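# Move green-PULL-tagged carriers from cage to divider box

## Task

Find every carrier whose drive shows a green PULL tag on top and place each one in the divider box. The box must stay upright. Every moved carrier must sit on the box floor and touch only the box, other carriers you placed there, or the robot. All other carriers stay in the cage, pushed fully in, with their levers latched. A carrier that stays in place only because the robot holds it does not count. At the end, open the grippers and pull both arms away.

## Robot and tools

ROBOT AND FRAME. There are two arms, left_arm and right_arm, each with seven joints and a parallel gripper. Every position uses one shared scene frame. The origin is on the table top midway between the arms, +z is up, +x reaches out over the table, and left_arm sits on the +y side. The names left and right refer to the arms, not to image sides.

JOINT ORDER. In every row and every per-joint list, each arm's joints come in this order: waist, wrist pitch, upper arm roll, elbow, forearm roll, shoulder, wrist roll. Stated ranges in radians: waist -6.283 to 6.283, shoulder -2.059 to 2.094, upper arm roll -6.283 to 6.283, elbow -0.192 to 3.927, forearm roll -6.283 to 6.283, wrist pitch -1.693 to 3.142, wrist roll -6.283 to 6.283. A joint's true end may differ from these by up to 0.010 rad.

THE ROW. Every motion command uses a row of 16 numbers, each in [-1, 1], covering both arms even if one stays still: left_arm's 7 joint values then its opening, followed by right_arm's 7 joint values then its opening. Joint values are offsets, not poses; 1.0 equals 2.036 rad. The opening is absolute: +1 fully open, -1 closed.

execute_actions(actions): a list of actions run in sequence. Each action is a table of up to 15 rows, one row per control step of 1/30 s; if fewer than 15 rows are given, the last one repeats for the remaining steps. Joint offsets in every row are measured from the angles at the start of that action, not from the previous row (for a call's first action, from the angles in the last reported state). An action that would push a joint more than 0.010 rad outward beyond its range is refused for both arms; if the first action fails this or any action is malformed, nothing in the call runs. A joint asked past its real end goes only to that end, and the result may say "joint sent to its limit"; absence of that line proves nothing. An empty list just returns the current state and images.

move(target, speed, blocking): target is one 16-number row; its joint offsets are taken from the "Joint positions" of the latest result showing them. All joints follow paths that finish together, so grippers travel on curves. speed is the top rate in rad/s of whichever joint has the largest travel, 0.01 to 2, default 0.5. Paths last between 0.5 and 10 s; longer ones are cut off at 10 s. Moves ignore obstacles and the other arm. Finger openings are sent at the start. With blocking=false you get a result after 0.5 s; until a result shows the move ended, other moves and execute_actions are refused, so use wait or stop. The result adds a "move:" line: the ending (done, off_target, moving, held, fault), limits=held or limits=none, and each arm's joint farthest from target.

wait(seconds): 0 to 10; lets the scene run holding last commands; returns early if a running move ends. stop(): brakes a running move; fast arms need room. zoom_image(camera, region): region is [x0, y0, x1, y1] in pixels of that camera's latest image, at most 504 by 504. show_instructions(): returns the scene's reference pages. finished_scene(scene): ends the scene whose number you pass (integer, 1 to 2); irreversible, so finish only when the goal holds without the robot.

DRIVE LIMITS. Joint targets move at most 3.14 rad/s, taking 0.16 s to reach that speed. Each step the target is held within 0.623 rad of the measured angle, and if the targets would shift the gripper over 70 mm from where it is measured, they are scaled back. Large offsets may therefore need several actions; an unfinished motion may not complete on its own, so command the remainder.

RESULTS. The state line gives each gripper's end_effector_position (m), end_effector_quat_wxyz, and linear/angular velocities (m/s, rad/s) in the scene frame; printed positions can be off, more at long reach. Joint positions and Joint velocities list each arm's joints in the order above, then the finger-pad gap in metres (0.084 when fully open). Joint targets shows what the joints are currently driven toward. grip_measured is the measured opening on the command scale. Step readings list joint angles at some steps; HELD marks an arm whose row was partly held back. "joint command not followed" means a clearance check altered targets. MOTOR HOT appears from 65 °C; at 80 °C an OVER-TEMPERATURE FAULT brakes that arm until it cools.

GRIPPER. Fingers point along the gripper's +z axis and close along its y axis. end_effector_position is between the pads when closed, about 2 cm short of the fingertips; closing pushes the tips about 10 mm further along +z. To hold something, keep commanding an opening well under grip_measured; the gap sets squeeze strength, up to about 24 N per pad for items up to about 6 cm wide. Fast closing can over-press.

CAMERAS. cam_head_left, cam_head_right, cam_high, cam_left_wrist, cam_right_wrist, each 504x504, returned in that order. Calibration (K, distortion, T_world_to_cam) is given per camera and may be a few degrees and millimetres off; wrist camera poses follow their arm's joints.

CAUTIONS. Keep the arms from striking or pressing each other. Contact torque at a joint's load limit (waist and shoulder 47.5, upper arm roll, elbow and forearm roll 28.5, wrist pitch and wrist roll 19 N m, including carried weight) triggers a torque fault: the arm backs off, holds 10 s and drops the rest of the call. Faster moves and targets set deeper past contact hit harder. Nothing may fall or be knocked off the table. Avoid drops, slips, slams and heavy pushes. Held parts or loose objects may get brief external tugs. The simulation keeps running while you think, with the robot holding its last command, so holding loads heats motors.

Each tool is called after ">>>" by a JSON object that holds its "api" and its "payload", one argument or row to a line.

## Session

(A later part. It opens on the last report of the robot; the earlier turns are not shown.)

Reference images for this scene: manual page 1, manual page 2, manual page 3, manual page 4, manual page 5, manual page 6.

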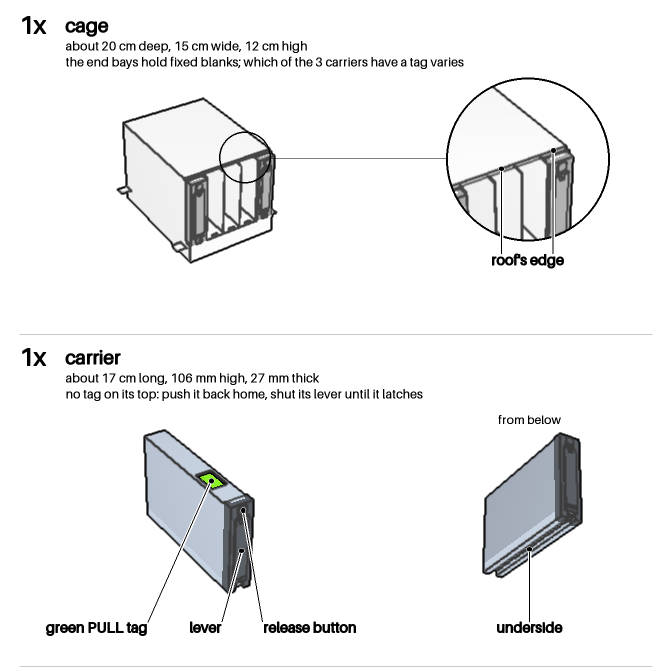

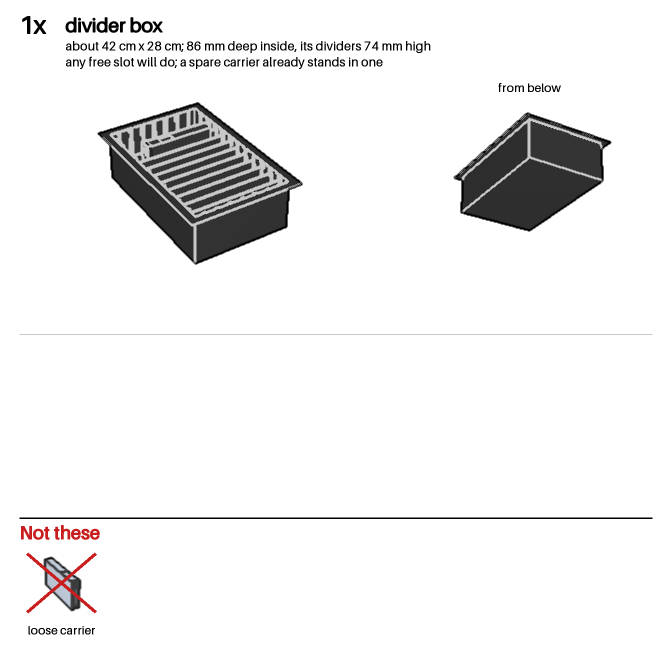

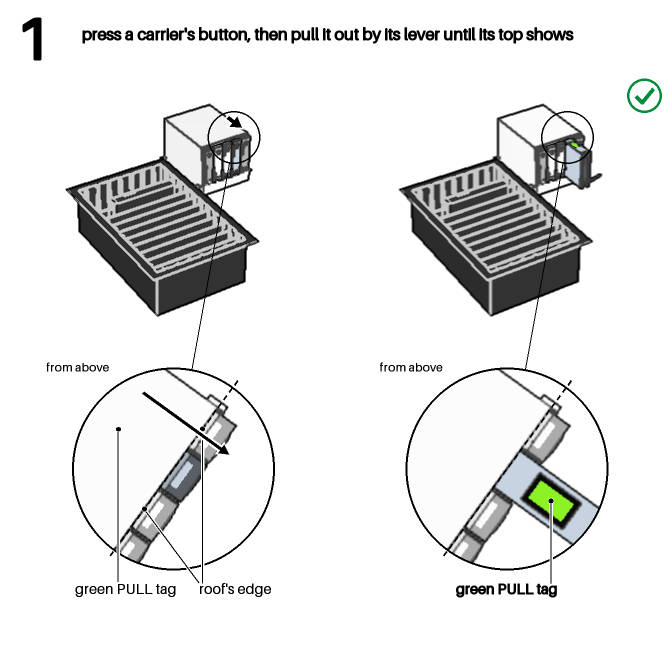

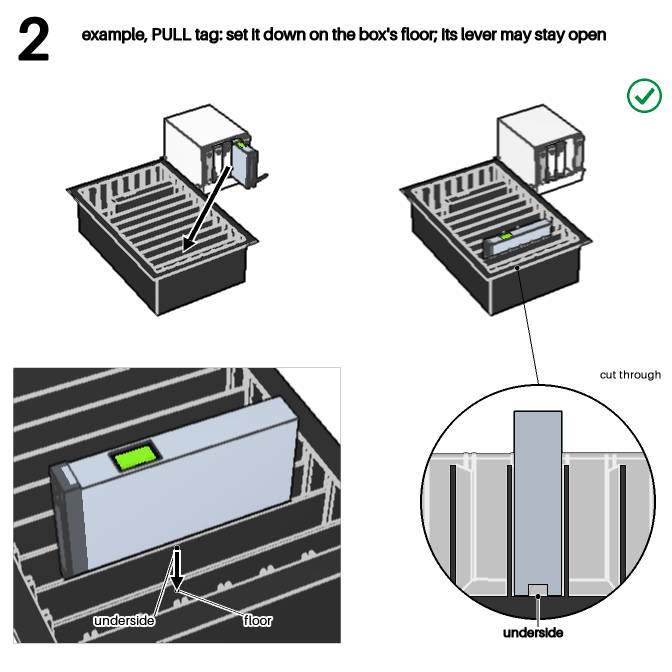

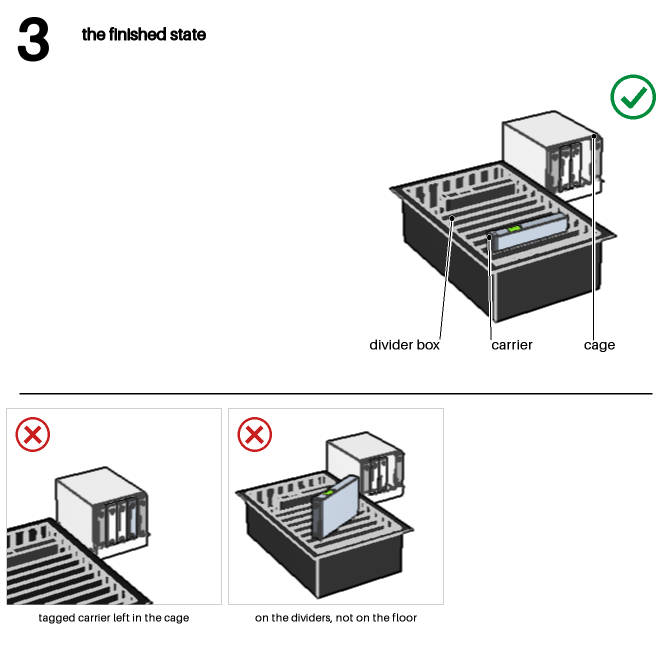

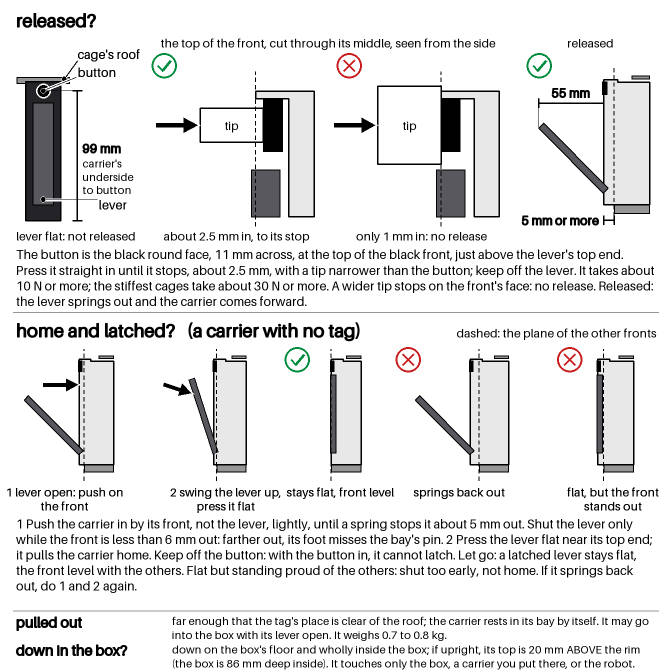

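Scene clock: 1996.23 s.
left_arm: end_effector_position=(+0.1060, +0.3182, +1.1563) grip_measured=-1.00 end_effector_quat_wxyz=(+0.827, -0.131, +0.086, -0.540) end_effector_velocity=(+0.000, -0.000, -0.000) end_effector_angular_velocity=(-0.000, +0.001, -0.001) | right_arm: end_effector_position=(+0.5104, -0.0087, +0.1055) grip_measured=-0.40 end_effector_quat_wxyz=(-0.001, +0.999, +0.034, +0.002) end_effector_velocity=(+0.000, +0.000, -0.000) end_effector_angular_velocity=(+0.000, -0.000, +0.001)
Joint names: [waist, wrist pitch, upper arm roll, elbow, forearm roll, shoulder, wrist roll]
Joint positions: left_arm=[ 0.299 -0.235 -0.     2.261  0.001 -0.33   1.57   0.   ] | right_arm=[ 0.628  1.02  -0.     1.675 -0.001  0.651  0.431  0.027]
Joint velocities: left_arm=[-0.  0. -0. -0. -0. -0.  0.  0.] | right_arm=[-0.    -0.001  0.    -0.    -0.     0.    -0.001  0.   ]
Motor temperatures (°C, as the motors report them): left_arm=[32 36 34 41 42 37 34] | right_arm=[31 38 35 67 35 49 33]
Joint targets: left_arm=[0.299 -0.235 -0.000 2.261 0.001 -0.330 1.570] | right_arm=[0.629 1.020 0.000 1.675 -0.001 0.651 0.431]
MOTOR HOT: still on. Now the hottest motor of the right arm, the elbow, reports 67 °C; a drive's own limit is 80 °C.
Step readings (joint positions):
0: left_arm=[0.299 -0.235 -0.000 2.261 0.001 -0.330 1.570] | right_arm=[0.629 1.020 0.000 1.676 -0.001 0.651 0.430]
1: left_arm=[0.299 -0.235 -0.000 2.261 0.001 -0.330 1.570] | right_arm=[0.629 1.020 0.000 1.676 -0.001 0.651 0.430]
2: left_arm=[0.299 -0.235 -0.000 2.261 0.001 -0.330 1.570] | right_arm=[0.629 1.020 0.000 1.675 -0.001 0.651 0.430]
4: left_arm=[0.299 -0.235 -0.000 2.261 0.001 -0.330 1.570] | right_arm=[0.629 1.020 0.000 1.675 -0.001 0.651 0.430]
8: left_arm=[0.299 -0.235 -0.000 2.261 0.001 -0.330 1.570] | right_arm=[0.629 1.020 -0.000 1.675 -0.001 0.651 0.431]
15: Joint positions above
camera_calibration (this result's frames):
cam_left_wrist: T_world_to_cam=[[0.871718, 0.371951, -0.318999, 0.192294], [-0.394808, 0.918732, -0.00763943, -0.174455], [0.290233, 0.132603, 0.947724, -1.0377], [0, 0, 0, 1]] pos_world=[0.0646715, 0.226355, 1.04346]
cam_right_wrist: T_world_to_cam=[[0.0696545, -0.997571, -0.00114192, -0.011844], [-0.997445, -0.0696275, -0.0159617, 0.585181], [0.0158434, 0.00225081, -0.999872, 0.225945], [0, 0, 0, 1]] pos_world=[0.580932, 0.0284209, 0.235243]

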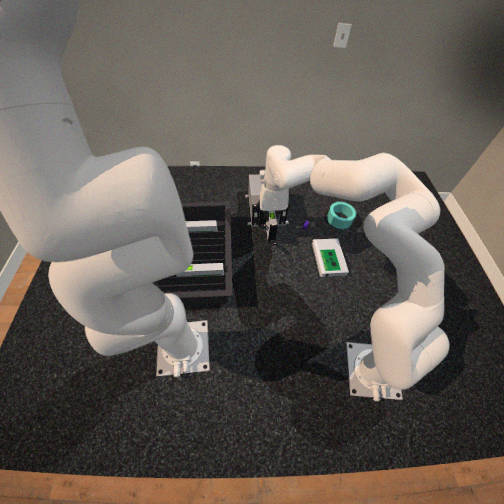

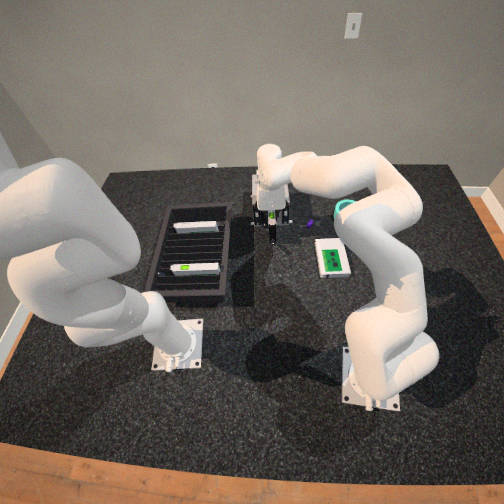

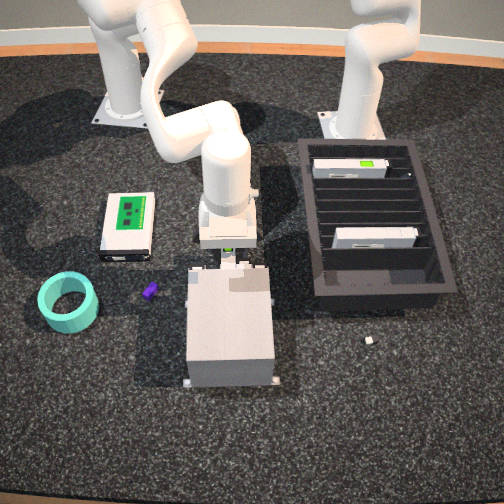

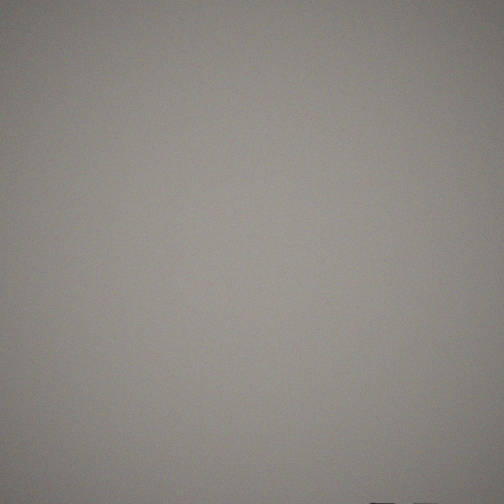

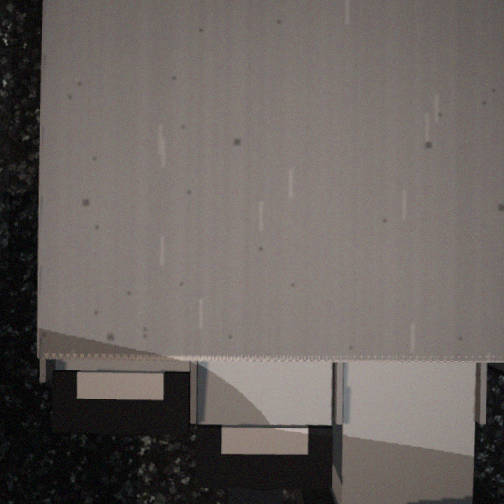

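>>> {"api": "move", "payload": {
  "target": [0,0,0,0,0,0,0,-1, 0.0075,-0.0216,0,-0.056,0,-0.0344,0.0075,-1],
  "speed": 0.15
}}

>>> {"api": "execute_actions", "payload": {
  "actions": [
    [[0,0,0,0,0,0,0,-1,0,0,0,0,0,0,0,-0.6],[0,0,0,0,0,0,0,-1,0,0,0,0,0,0,0,-0.45],[0,0,0,0,0,0,0,-1,0,0,0,0,0,0,0,-0.4],[0,0,0,0,0,0,0,-1,0,0,0,0,0,0,0,-0.35],[0,0,0,0,0,0,0,-1,0,0,0,0,0,0,0,-0.3],[0,0,0,0,0,0,0,-1,0,0,0,0,0,0,0,-0.25],[0,0,0,0,0,0,0,-1,0,0,0,0,0,0,0,-0.2],[0,0,0,0,0,0,0,-1,0,0,0,0,0,0,0,-0.15],[0,0,0,0,0,0,0,-1,0,0,0,0,0,0,0,-0.1],[0,0,0,0,0,0,0,-1,0,0,0,0,0,0,0,-0.1]]
  ]
}}

Scene clock: 2005.40 s.
left_arm: end_effector_position=(+0.1060, +0.3182, +1.1563) grip_measured=-1.00 end_effector_quat_wxyz=(+0.827, -0.131, +0.086, -0.540) end_effector_velocity=(-0.000, -0.000, +0.000) end_effector_angular_velocity=(+0.000, -0.000, -0.000) | right_arm: end_effector_position=(+0.4881, -0.0099, +0.1052) grip_measured=-0.40 end_effector_quat_wxyz=(-0.000, +0.999, +0.034, +0.001) end_effector_velocity=(-0.000, -0.001, -0.000) end_effector_angular_velocity=(-0.001, +0.001, -0.001)
Joint names: [waist, wrist pitch, upper arm roll, elbow, forearm roll, shoulder, wrist roll]
Joint positions: left_arm=[ 0.299 -0.235 -0.     2.261  0.001 -0.33   1.57   0.   ] | right_arm=[ 0.644  0.977  0.     1.561 -0.001  0.581  0.446  0.027]
Joint velocities: left_arm=[ 0.     0.    -0.001  0.001 -0.     0.     0.     0.   ] | right_arm=[-0.001  0.    -0.    -0.003 -0.001 -0.002  0.    -0.   ]
Motor temperatures (°C, as the motors report them): left_arm=[32 36 34 41 42 37 34] | right_arm=[31 38 35 68 35 49 33]
Joint targets: left_arm=[0.299 -0.235 -0.000 2.261 0.001 -0.330 1.570] | right_arm=[0.644 0.976 -0.000 1.561 -0.001 0.581 0.446]
MOTOR HOT: still on. Now the hottest motor of the right arm, the elbow, reports 68 °C; a drive's own limit is 80 °C.
move: done; limits=none; left_arm: farthest joint: the waist, 0.000 radians from its target (0.000 radians at the start); right_arm: farthest joint: the wrist pitch, 0.001 radians from its target (0.044 radians at the start)
camera_calibration (this result's frames):
cam_left_wrist: T_world_to_cam=[[0.871718, 0.371951, -0.318999, 0.192294], [-0.394808, 0.918732, -0.00763949, -0.174455], [0.290233, 0.132603, 0.947724, -1.0377], [0, 0, 0, 1]] pos_world=[0.0646714, 0.226355, 1.04346]
cam_right_wrist: T_world_to_cam=[[0.0701579, -0.997535, -0.000921501, -0.0117704], [-0.99743, -0.070137, -0.014618, 0.562628], [0.0145173, 0.0019447, -0.999893, 0.22671], [0, 0, 0, 1]] pos_world=[0.558717, 0.0272787, 0.2349]

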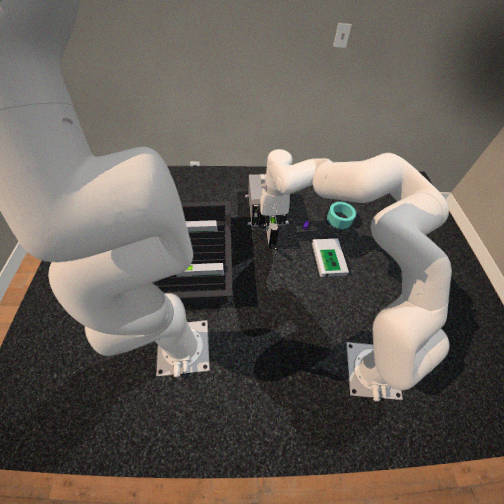

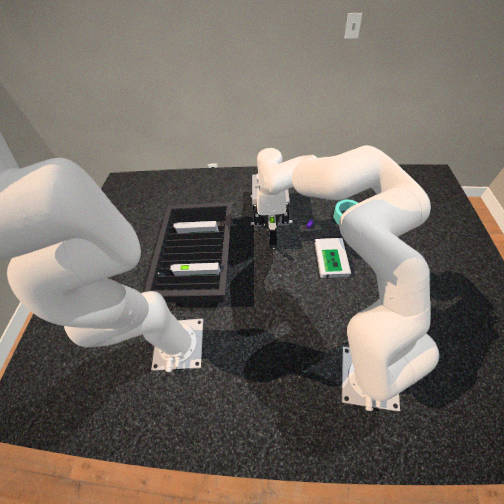

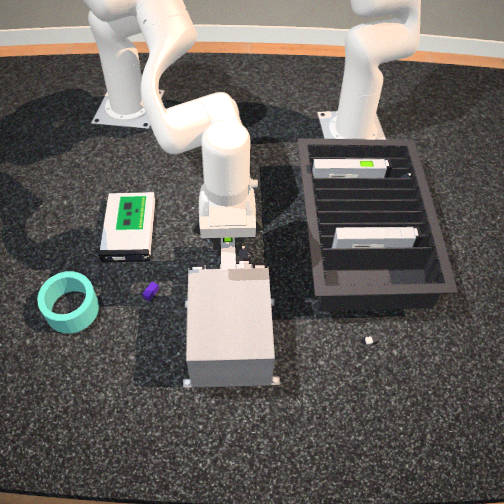

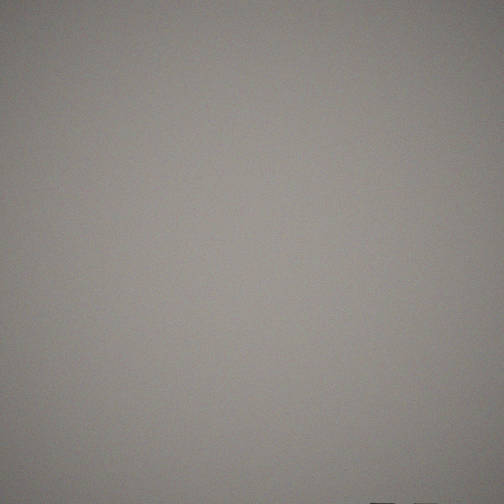

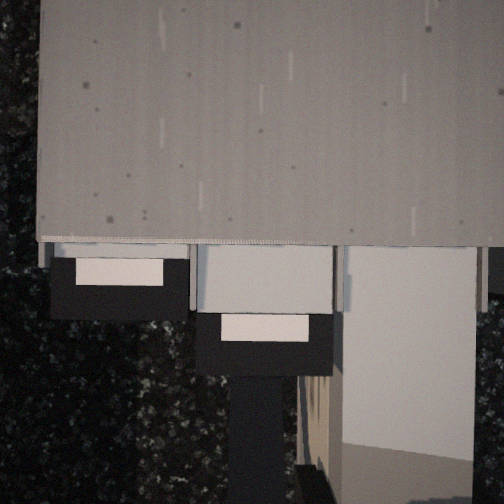

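Scene clock: 2005.90 s.
left_arm: end_effector_position=(+0.1060, +0.3182, +1.1563) grip_measured=-1.00 end_effector_quat_wxyz=(+0.827, -0.131, +0.086, -0.540) end_effector_velocity=(-0.000, -0.000, +0.000) end_effector_angular_velocity=(+0.001, -0.001, +0.000) | right_arm: end_effector_position=(+0.4880, -0.0096, +0.1056) grip_measured=-0.11 end_effector_quat_wxyz=(-0.001, +0.999, +0.035, +0.002) end_effector_velocity=(+0.001, -0.006, -0.004) end_effector_angular_velocity=(-0.007, +0.005, -0.009)
Joint names: [waist, wrist pitch, upper arm roll, elbow, forearm roll, shoulder, wrist roll]
Joint positions: left_arm=[ 0.299 -0.235 -0.     2.261  0.001 -0.33   1.57   0.   ] | right_arm=[ 0.644  0.977  0.     1.561 -0.001  0.581  0.446  0.039]
Joint velocities: left_arm=[ 0.001 -0.001 -0.     0.001 -0.     0.    -0.     0.   ] | right_arm=[-0.004 -0.    -0.005 -0.004 -0.001  0.004  0.001  0.   ]
Motor temperatures (°C, as the motors report them): left_arm=[32 36 34 41 42 37 34] | right_arm=[31 38 35 68 35 49 33]
Joint targets: left_arm=[0.299 -0.235 -0.000 2.261 0.001 -0.330 1.570] | right_arm=[0.644 0.977 0.000 1.561 -0.001 0.581 0.446]
MOTOR HOT: still on. Now the hottest motor of the right arm, the elbow, reports 68 °C; a drive's own limit is 80 °C.
Step readings (joint positions):
0: left_arm=[0.299 -0.235 -0.000 2.261 0.001 -0.330 1.570] | right_arm=[0.644 0.977 0.000 1.561 -0.001 0.581 0.446]
1: left_arm=[0.299 -0.235 -0.000 2.261 0.001 -0.330 1.570] | right_arm=[0.644 0.977 0.000 1.561 -0.001 0.581 0.446]
2: left_arm=[0.299 -0.235 -0.000 2.261 0.001 -0.330 1.570] | right_arm=[0.644 0.977 0.000 1.561 -0.001 0.581 0.446]
4: left_arm=[0.299 -0.235 -0.000 2.261 0.001 -0.330 1.570] | right_arm=[0.644 0.977 0.000 1.561 -0.001 0.581 0.446]
8: left_arm=[0.299 -0.235 -0.000 2.261 0.001 -0.330 1.570] | right_arm=[0.645 0.977 0.003 1.563 -0.001 0.580 0.445]
15: Joint positions above
camera_calibration (this result's frames):
cam_left_wrist: T_world_to_cam=[[0.871718, 0.371951, -0.318999, 0.192294], [-0.394807, 0.918732, -0.00763951, -0.174455], [0.290233, 0.132603, 0.947724, -1.0377], [0, 0, 0, 1]] pos_world=[0.0646714, 0.226355, 1.04346]
cam_right_wrist: T_world_to_cam=[[0.0707871, -0.997491, -0.00134043, -0.011661], [-0.99738, -0.070759, -0.0150677, 0.562631], [0.014935, 0.00240352, -0.999886, 0.226822], [0, 0, 0, 1]] pos_world=[0.558594, 0.0276343, 0.235258]

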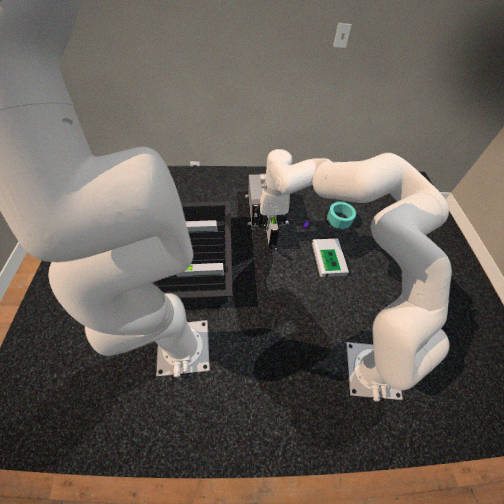

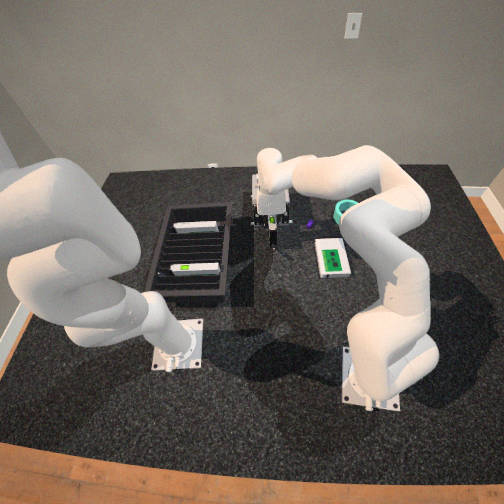

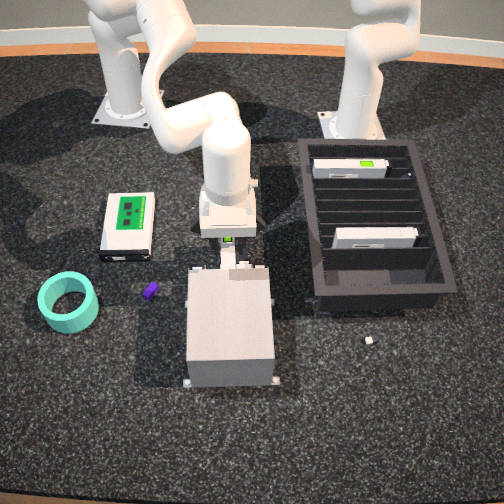

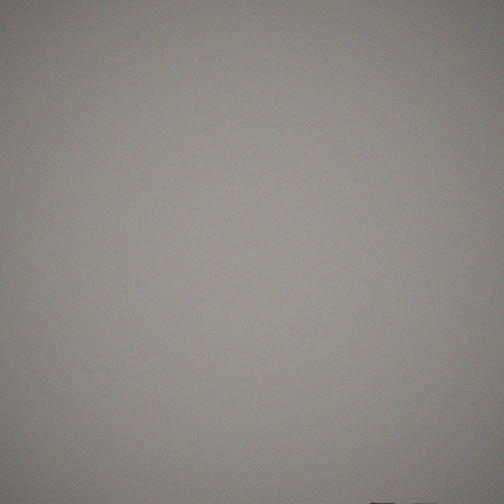

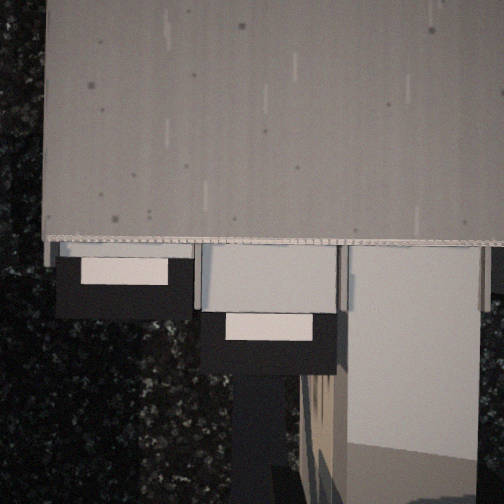

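>>> {"api": "move", "payload": {
  "target": [0,0,0,0,0,0,0,-1, -0.0068,0.0196,0,0.051,0,0.0314,-0.0068,-0.1],
  "speed": 0.25
}}

>>> {"api": "execute_actions", "payload": {
  "actions": [
    [[0,0,0,0,0,0,0,-1,0,0,0,0,0,0,0,-0.15],[0,0,0,0,0,0,0,-1,0,0,0,0,0,0,0,-0.2],[0,0,0,0,0,0,0,-1,0,0,0,0,0,0,0,-0.25],[0,0,0,0,0,0,0,-1,0,0,0,0,0,0,0,-0.3],[0,0,0,0,0,0,0,-1,0,0,0,0,0,0,0,-0.34],[0,0,0,0,0,0,0,-1,0,0,0,0,0,0,0,-0.38],[0,0,0,0,0,0,0,-1,0,0,0,0,0,0,0,-0.42],[0,0,0,0,0,0,0,-1,0,0,0,0,0,0,0,-0.46],[0,0,0,0,0,0,0,-1,0,0,0,0,0,0,0,-0.5],[0,0,0,0,0,0,0,-1,0,0,0,0,0,0,0,-0.6],[0,0,0,0,0,0,0,-1,0,0,0,0,0,0,0,-0.7],[0,0,0,0,0,0,0,-1,0,0,0,0,0,0,0,-0.8],[0,0,0,0,0,0,0,-1,0,0,0,0,0,0,0,-0.9],[0,0,0,0,0,0,0,-1,0,0,0,0,0,0,0,-1],[0,0,0,0,0,0,0,-1,0,0,0,0,0,0,0,-1]]
  ]
}}

Scene clock: 2015.53 s.
left_arm: end_effector_position=(+0.1060, +0.3182, +1.1563) grip_measured=-1.00 end_effector_quat_wxyz=(+0.827, -0.131, +0.086, -0.540) end_effector_velocity=(-0.001, -0.000, +0.000) end_effector_angular_velocity=(+0.000, -0.001, +0.000) | right_arm: end_effector_position=(+0.5080, -0.0082, +0.1052) grip_measured=-0.11 end_effector_quat_wxyz=(-0.001, +0.999, +0.035, +0.002) end_effector_velocity=(+0.001, -0.002, -0.000) end_effector_angular_velocity=(-0.002, +0.000, -0.003)
Joint names: [waist, wrist pitch, upper arm roll, elbow, forearm roll, shoulder, wrist roll]
Joint positions: left_arm=[ 0.299 -0.235 -0.     2.261  0.001 -0.33   1.57   0.   ] | right_arm=[ 0.63   1.016  0.     1.665 -0.001  0.645  0.432  0.039]
Joint velocities: left_arm=[-0.001 -0.     0.001  0.     0.    -0.     0.     0.   ] | right_arm=[-0.002  0.001 -0.001  0.002 -0.001  0.001  0.001  0.   ]
Motor temperatures (°C, as the motors report them): left_arm=[32 36 34 41 42 37 34] | right_arm=[31 38 35 68 35 49 33]
Joint targets: left_arm=[0.299 -0.235 -0.000 2.261 0.001 -0.330 1.570] | right_arm=[0.630 1.017 0.000 1.665 -0.001 0.645 0.432]
MOTOR HOT: still on. Now the hottest motor of the right arm, the elbow, reports 68 °C; a drive's own limit is 80 °C.
move: done; limits=none; left_arm: farthest joint: the waist, 0.000 radians from its target (0.000 radians at the start); right_arm: farthest joint: the waist, 0.000 radians from its target (0.014 radians at the start)
camera_calibration (this result's frames):
cam_left_wrist: T_world_to_cam=[[0.871718, 0.371952, -0.318999, 0.192294], [-0.394808, 0.918732, -0.00763954, -0.174455], [0.290233, 0.132603, 0.947724, -1.0377], [0, 0, 0, 1]] pos_world=[0.0646714, 0.226355, 1.04346]
cam_right_wrist: T_world_to_cam=[[0.0708257, -0.997488, -0.00131739, -0.0117221], [-0.997377, -0.0707978, -0.0150822, 0.582636], [0.014951, 0.00238214, -0.999885, 0.226197], [0, 0, 0, 1]] pos_world=[0.578556, 0.029018, 0.234943]

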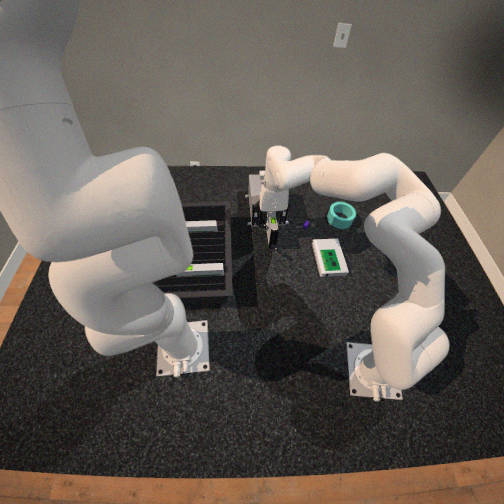

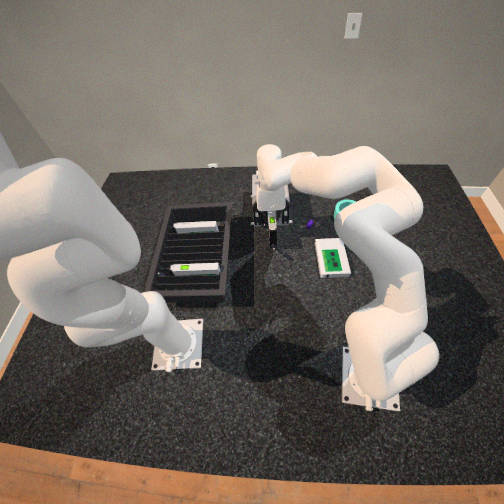

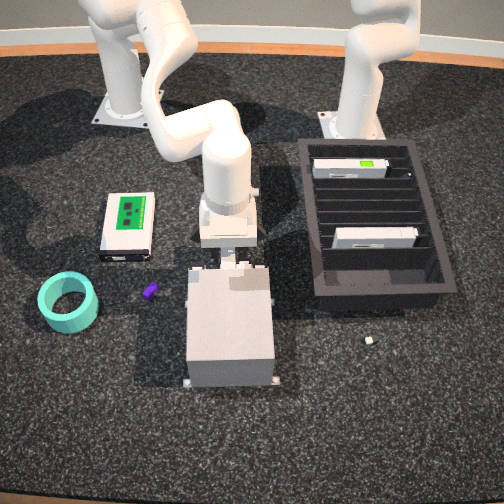

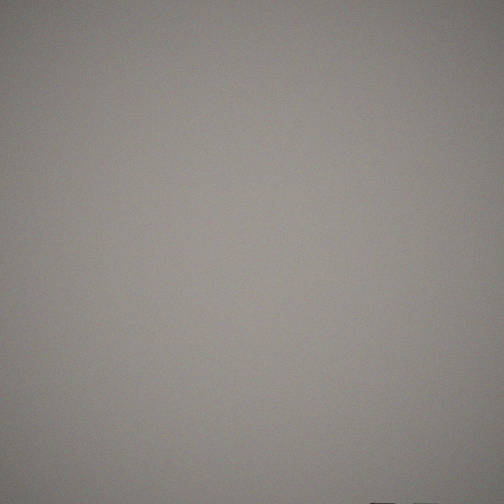

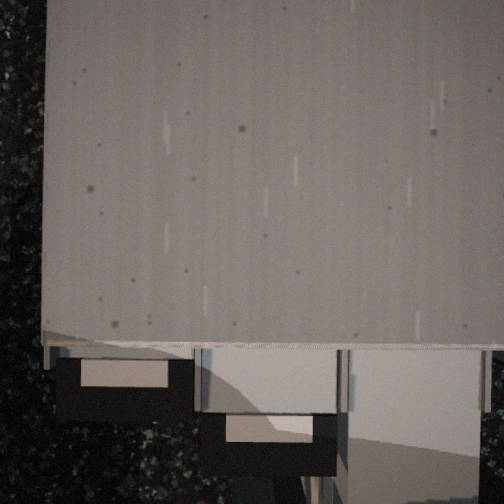

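Scene clock: 2016.03 s.
left_arm: end_effector_position=(+0.1060, +0.3182, +1.1563) grip_measured=-1.00 end_effector_quat_wxyz=(+0.827, -0.131, +0.086, -0.540) end_effector_velocity=(+0.001, +0.000, -0.000) end_effector_angular_velocity=(+0.000, +0.001, +0.000) | right_arm: end_effector_position=(+0.5082, -0.0089, +0.1052) grip_measured=-0.40 end_effector_quat_wxyz=(-0.000, +0.999, +0.034, +0.002) end_effector_velocity=(-0.001, +0.000, -0.001) end_effector_angular_velocity=(-0.002, +0.001, +0.003)
Joint names: [waist, wrist pitch, upper arm roll, elbow, forearm roll, shoulder, wrist roll]
Joint positions: left_arm=[ 0.299 -0.235 -0.     2.261  0.001 -0.33   1.57   0.   ] | right_arm=[ 0.63   1.017 -0.     1.664 -0.001  0.644  0.432  0.027]
Joint velocities: left_arm=[ 0.    -0.001 -0.001 -0.001  0.    -0.     0.     0.   ] | right_arm=[ 0.001  0.001  0.    -0.    -0.002  0.001 -0.     0.   ]
Motor temperatures (°C, as the motors report them): left_arm=[32 36 34 41 42 37 34] | right_arm=[31 38 35 68 35 49 33]
Joint targets: left_arm=[0.299 -0.235 -0.000 2.261 0.001 -0.330 1.570] | right_arm=[0.630 1.016 0.000 1.665 -0.001 0.645 0.432]
MOTOR HOT: still on. Now the hottest motor of the right arm, the elbow, reports 68 °C; a drive's own limit is 80 °C.
Step readings (joint positions):
0: left_arm=[0.299 -0.235 -0.000 2.261 0.001 -0.330 1.570] | right_arm=[0.630 1.016 0.000 1.665 -0.001 0.645 0.432]
1: left_arm=[0.299 -0.235 -0.000 2.261 0.001 -0.330 1.570] | right_arm=[0.630 1.016 0.000 1.665 -0.001 0.645 0.432]
2: left_arm=[0.299 -0.235 -0.000 2.261 0.001 -0.330 1.570] | right_arm=[0.630 1.016 0.000 1.665 -0.001 0.645 0.432]
4: left_arm=[0.299 -0.235 -0.000 2.261 0.001 -0.330 1.570] | right_arm=[0.630 1.016 0.000 1.665 -0.001 0.645 0.432]
8: left_arm=[0.299 -0.235 -0.000 2.261 0.001 -0.330 1.570] | right_arm=[0.630 1.017 -0.001 1.664 -0.001 0.644 0.432]
15: Joint positions above
camera_calibration (this result's frames):
cam_left_wrist: T_world_to_cam=[[0.871718, 0.371951, -0.318999, 0.192294], [-0.394808, 0.918732, -0.00763954, -0.174455], [0.290233, 0.132603, 0.947724, -1.0377], [0, 0, 0, 1]] pos_world=[0.0646714, 0.226355, 1.04346]
cam_right_wrist: T_world_to_cam=[[0.0697237, -0.997566, -0.000736055, -0.0119301], [-0.997458, -0.0697052, -0.0147845, 0.582789], [0.0146972, 0.00176501, -0.99989, 0.226329], [0, 0, 0, 1]] pos_world=[0.578813, 0.0283229, 0.234912]

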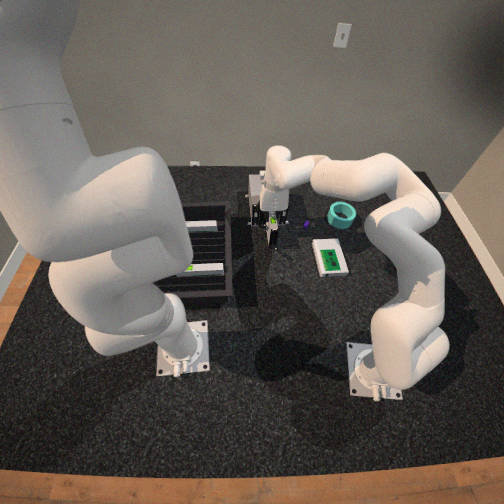

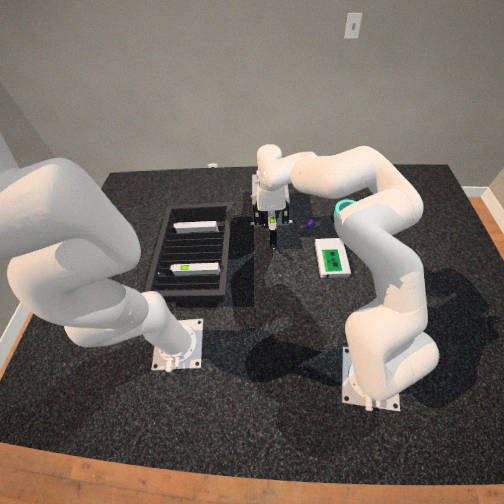

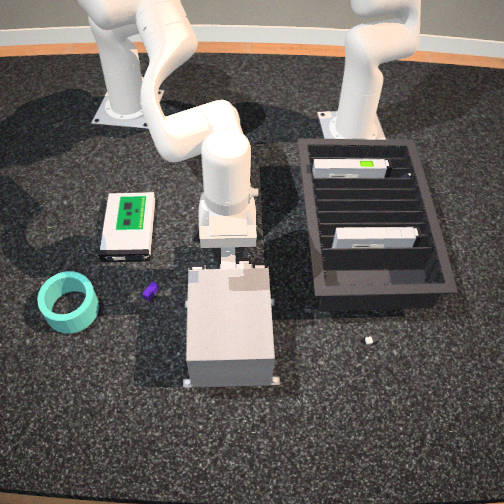

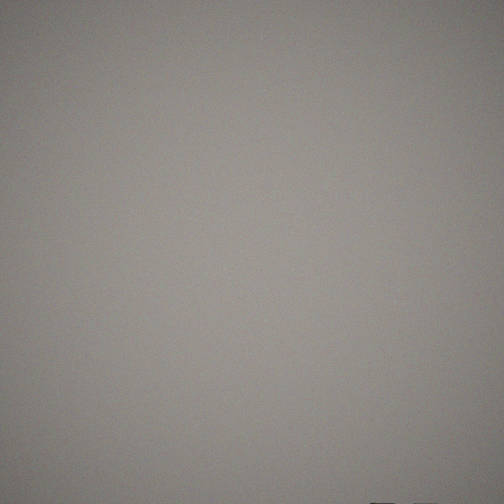

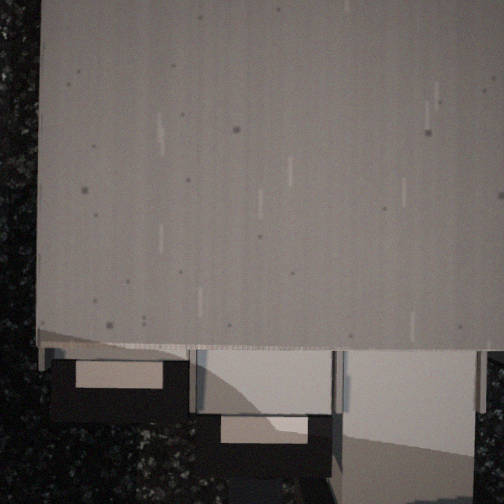

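>>> {"api": "execute_actions", "payload": {
  "actions": []
}}

Scene clock: 2037.03 s.
left_arm: end_effector_position=(+0.1060, +0.3182, +1.1563) grip_measured=-1.00 end_effector_quat_wxyz=(+0.827, -0.131, +0.086, -0.540) end_effector_velocity=(+0.001, -0.000, -0.000) end_effector_angular_velocity=(+0.000, +0.000, -0.001) | right_arm: end_effector_position=(+0.5080, -0.0083, +0.1053) grip_measured=-0.40 end_effector_quat_wxyz=(-0.001, +0.999, +0.035, +0.002) end_effector_velocity=(-0.000, +0.000, +0.000) end_effector_angular_velocity=(-0.001, -0.000, +0.001)
Joint names: [waist, wrist pitch, upper arm roll, elbow, forearm roll, shoulder, wrist roll]
Joint positions: left_arm=[ 0.299 -0.235 -0.     2.261  0.001 -0.33   1.57   0.   ] | right_arm=[ 0.63   1.016  0.     1.665 -0.001  0.645  0.432  0.027]
Joint velocities: left_arm=[ 0.    -0.001 -0.002 -0.001  0.    -0.     0.     0.   ] | right_arm=[ 0.     0.001  0.     0.001 -0.001  0.    -0.     0.   ]
Motor temperatures (°C, as the motors report them): left_arm=[32 36 34 41 42 37 34] | right_arm=[31 39 35 69 35 50 33]
Joint targets: left_arm=[0.299 -0.235 -0.000 2.261 0.001 -0.330 1.570] | right_arm=[0.630 1.016 0.000 1.665 -0.001 0.645 0.432]
MOTOR HOT: still on. Now the hottest motor of the right arm, the elbow, reports 69 °C; a drive's own limit is 80 °C.
camera_calibration (this result's frames):
cam_left_wrist: T_world_to_cam=[[0.871718, 0.371952, -0.318999, 0.192294], [-0.394808, 0.918732, -0.00763954, -0.174455], [0.290233, 0.132603, 0.947724, -1.0377], [0, 0, 0, 1]] pos_world=[0.0646713, 0.226355, 1.04346]
cam_right_wrist: T_world_to_cam=[[0.0707193, -0.997495, -0.00127236, -0.0117436], [-0.997383, -0.0706921, -0.0151384, 0.582688], [0.0150105, 0.0023396, -0.999885, 0.226183], [0, 0, 0, 1]] pos_world=[0.578599, 0.0289481, 0.234963]

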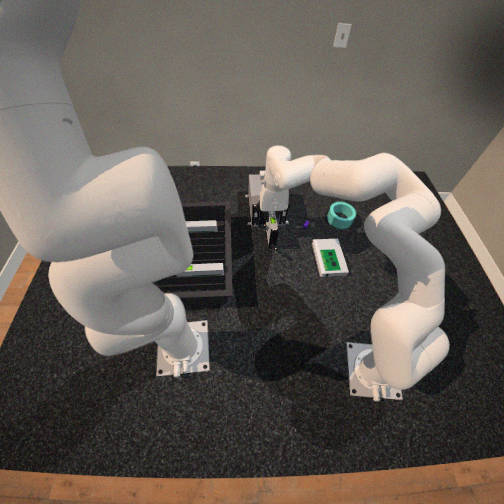

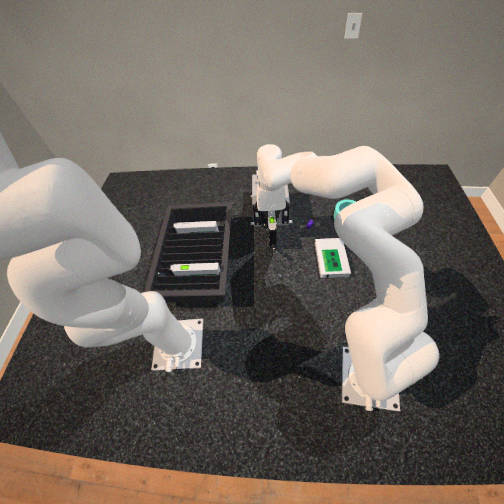

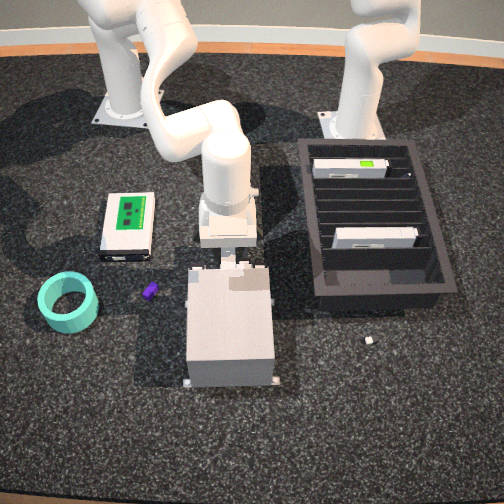

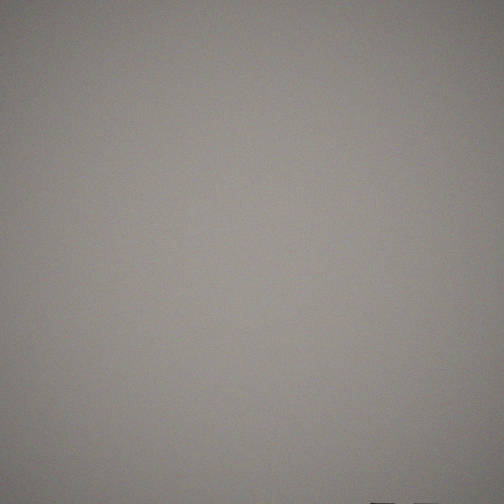

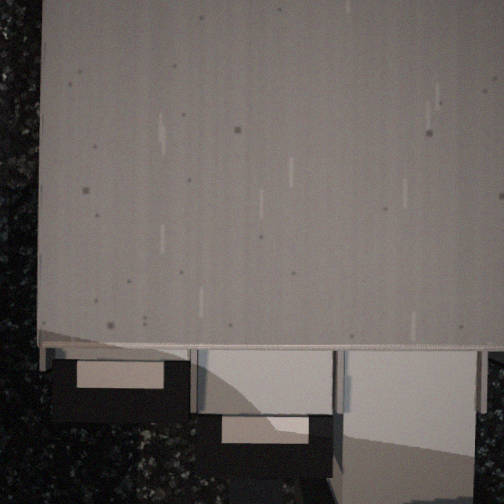

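>>> {"api": "move", "payload": {
  "target": [0,0,0,0,0,0,0,-1, 0.0072,-0.0150,0,-0.0510,0,-0.0334,0.0072,-1],
  "speed": 0.2
}}

Scene clock: 2044.83 s.
left_arm: end_effector_position=(+0.1060, +0.3182, +1.1563) grip_measured=-1.00 end_effector_quat_wxyz=(+0.827, -0.131, +0.086, -0.540) end_effector_velocity=(+0.000, -0.000, -0.000) end_effector_angular_velocity=(+0.001, -0.000, -0.001) | right_arm: end_effector_position=(+0.4856, -0.0098, +0.1064) grip_measured=-0.40 end_effector_quat_wxyz=(+0.001, +0.999, +0.035, -0.002) end_effector_velocity=(+0.001, -0.001, +0.002) end_effector_angular_velocity=(+0.000, -0.002, -0.001)
Joint names: [waist, wrist pitch, upper arm roll, elbow, forearm roll, shoulder, wrist roll]
Joint positions: left_arm=[ 0.299 -0.235 -0.     2.261  0.001 -0.33   1.57   0.   ] | right_arm=[ 0.645  0.986  0.001  1.56  -0.001  0.578  0.446  0.027]
Joint velocities: left_arm=[-0.001 -0.    -0.001  0.    -0.     0.     0.001  0.   ] | right_arm=[-0.001  0.    -0.    -0.001 -0.001 -0.004  0.     0.   ]
Motor temperatures (°C, as the motors report them): left_arm=[32 36 34 41 42 37 34] | right_arm=[31 39 35 69 35 50 33]
Joint targets: left_arm=[0.299 -0.235 -0.000 2.261 0.001 -0.330 1.570] | right_arm=[0.645 0.986 0.000 1.561 -0.001 0.577 0.447]
MOTOR HOT: still on. Now the hottest motor of the right arm, the elbow, reports 69 °C; a drive's own limit is 80 °C.
move: done; limits=none; left_arm: farthest joint: the waist, 0.000 radians from its target (0.000 radians at the start); right_arm: farthest joint: the shoulder, 0.001 radians from its target (0.068 radians at the start)
camera_calibration (this result's frames):
cam_left_wrist: T_world_to_cam=[[0.871718, 0.371952, -0.318999, 0.192294], [-0.394808, 0.918732, -0.0076396, -0.174455], [0.290233, 0.132603, 0.947724, -1.0377], [0, 0, 0, 1]] pos_world=[0.0646713, 0.226355, 1.04346]
cam_right_wrist: T_world_to_cam=[[0.0716477, -0.997429, 0.00144085, -0.0123984], [-0.997395, -0.0716572, -0.00830361, 0.559475], [0.00838551, -0.000842159, -0.999964, 0.230868], [0, 0, 0, 1]] pos_world=[0.556969, 0.0279183, 0.235524]

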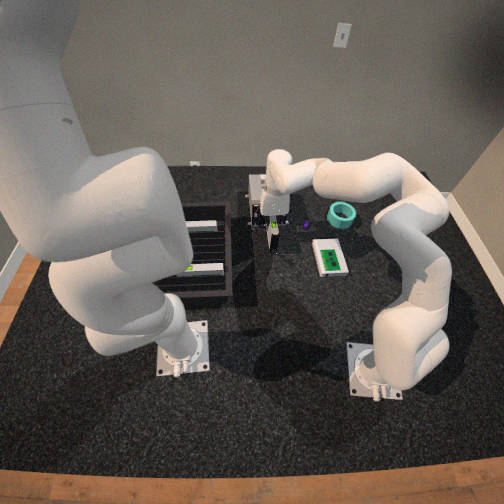

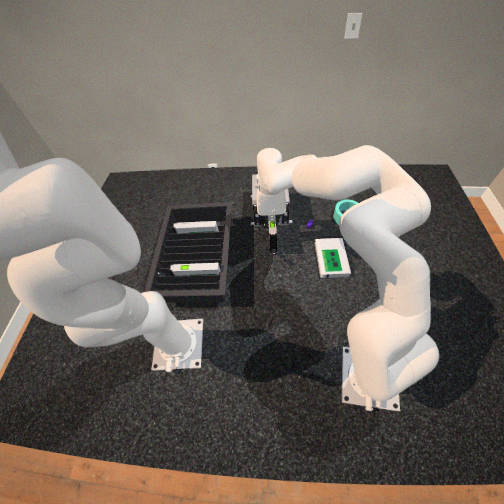

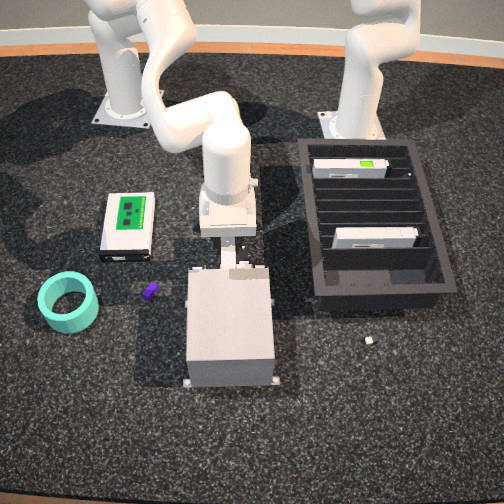

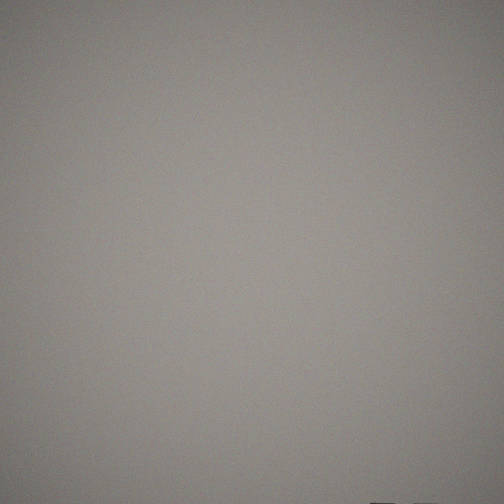

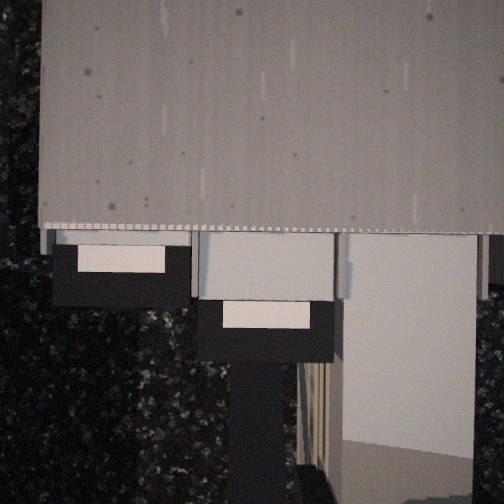

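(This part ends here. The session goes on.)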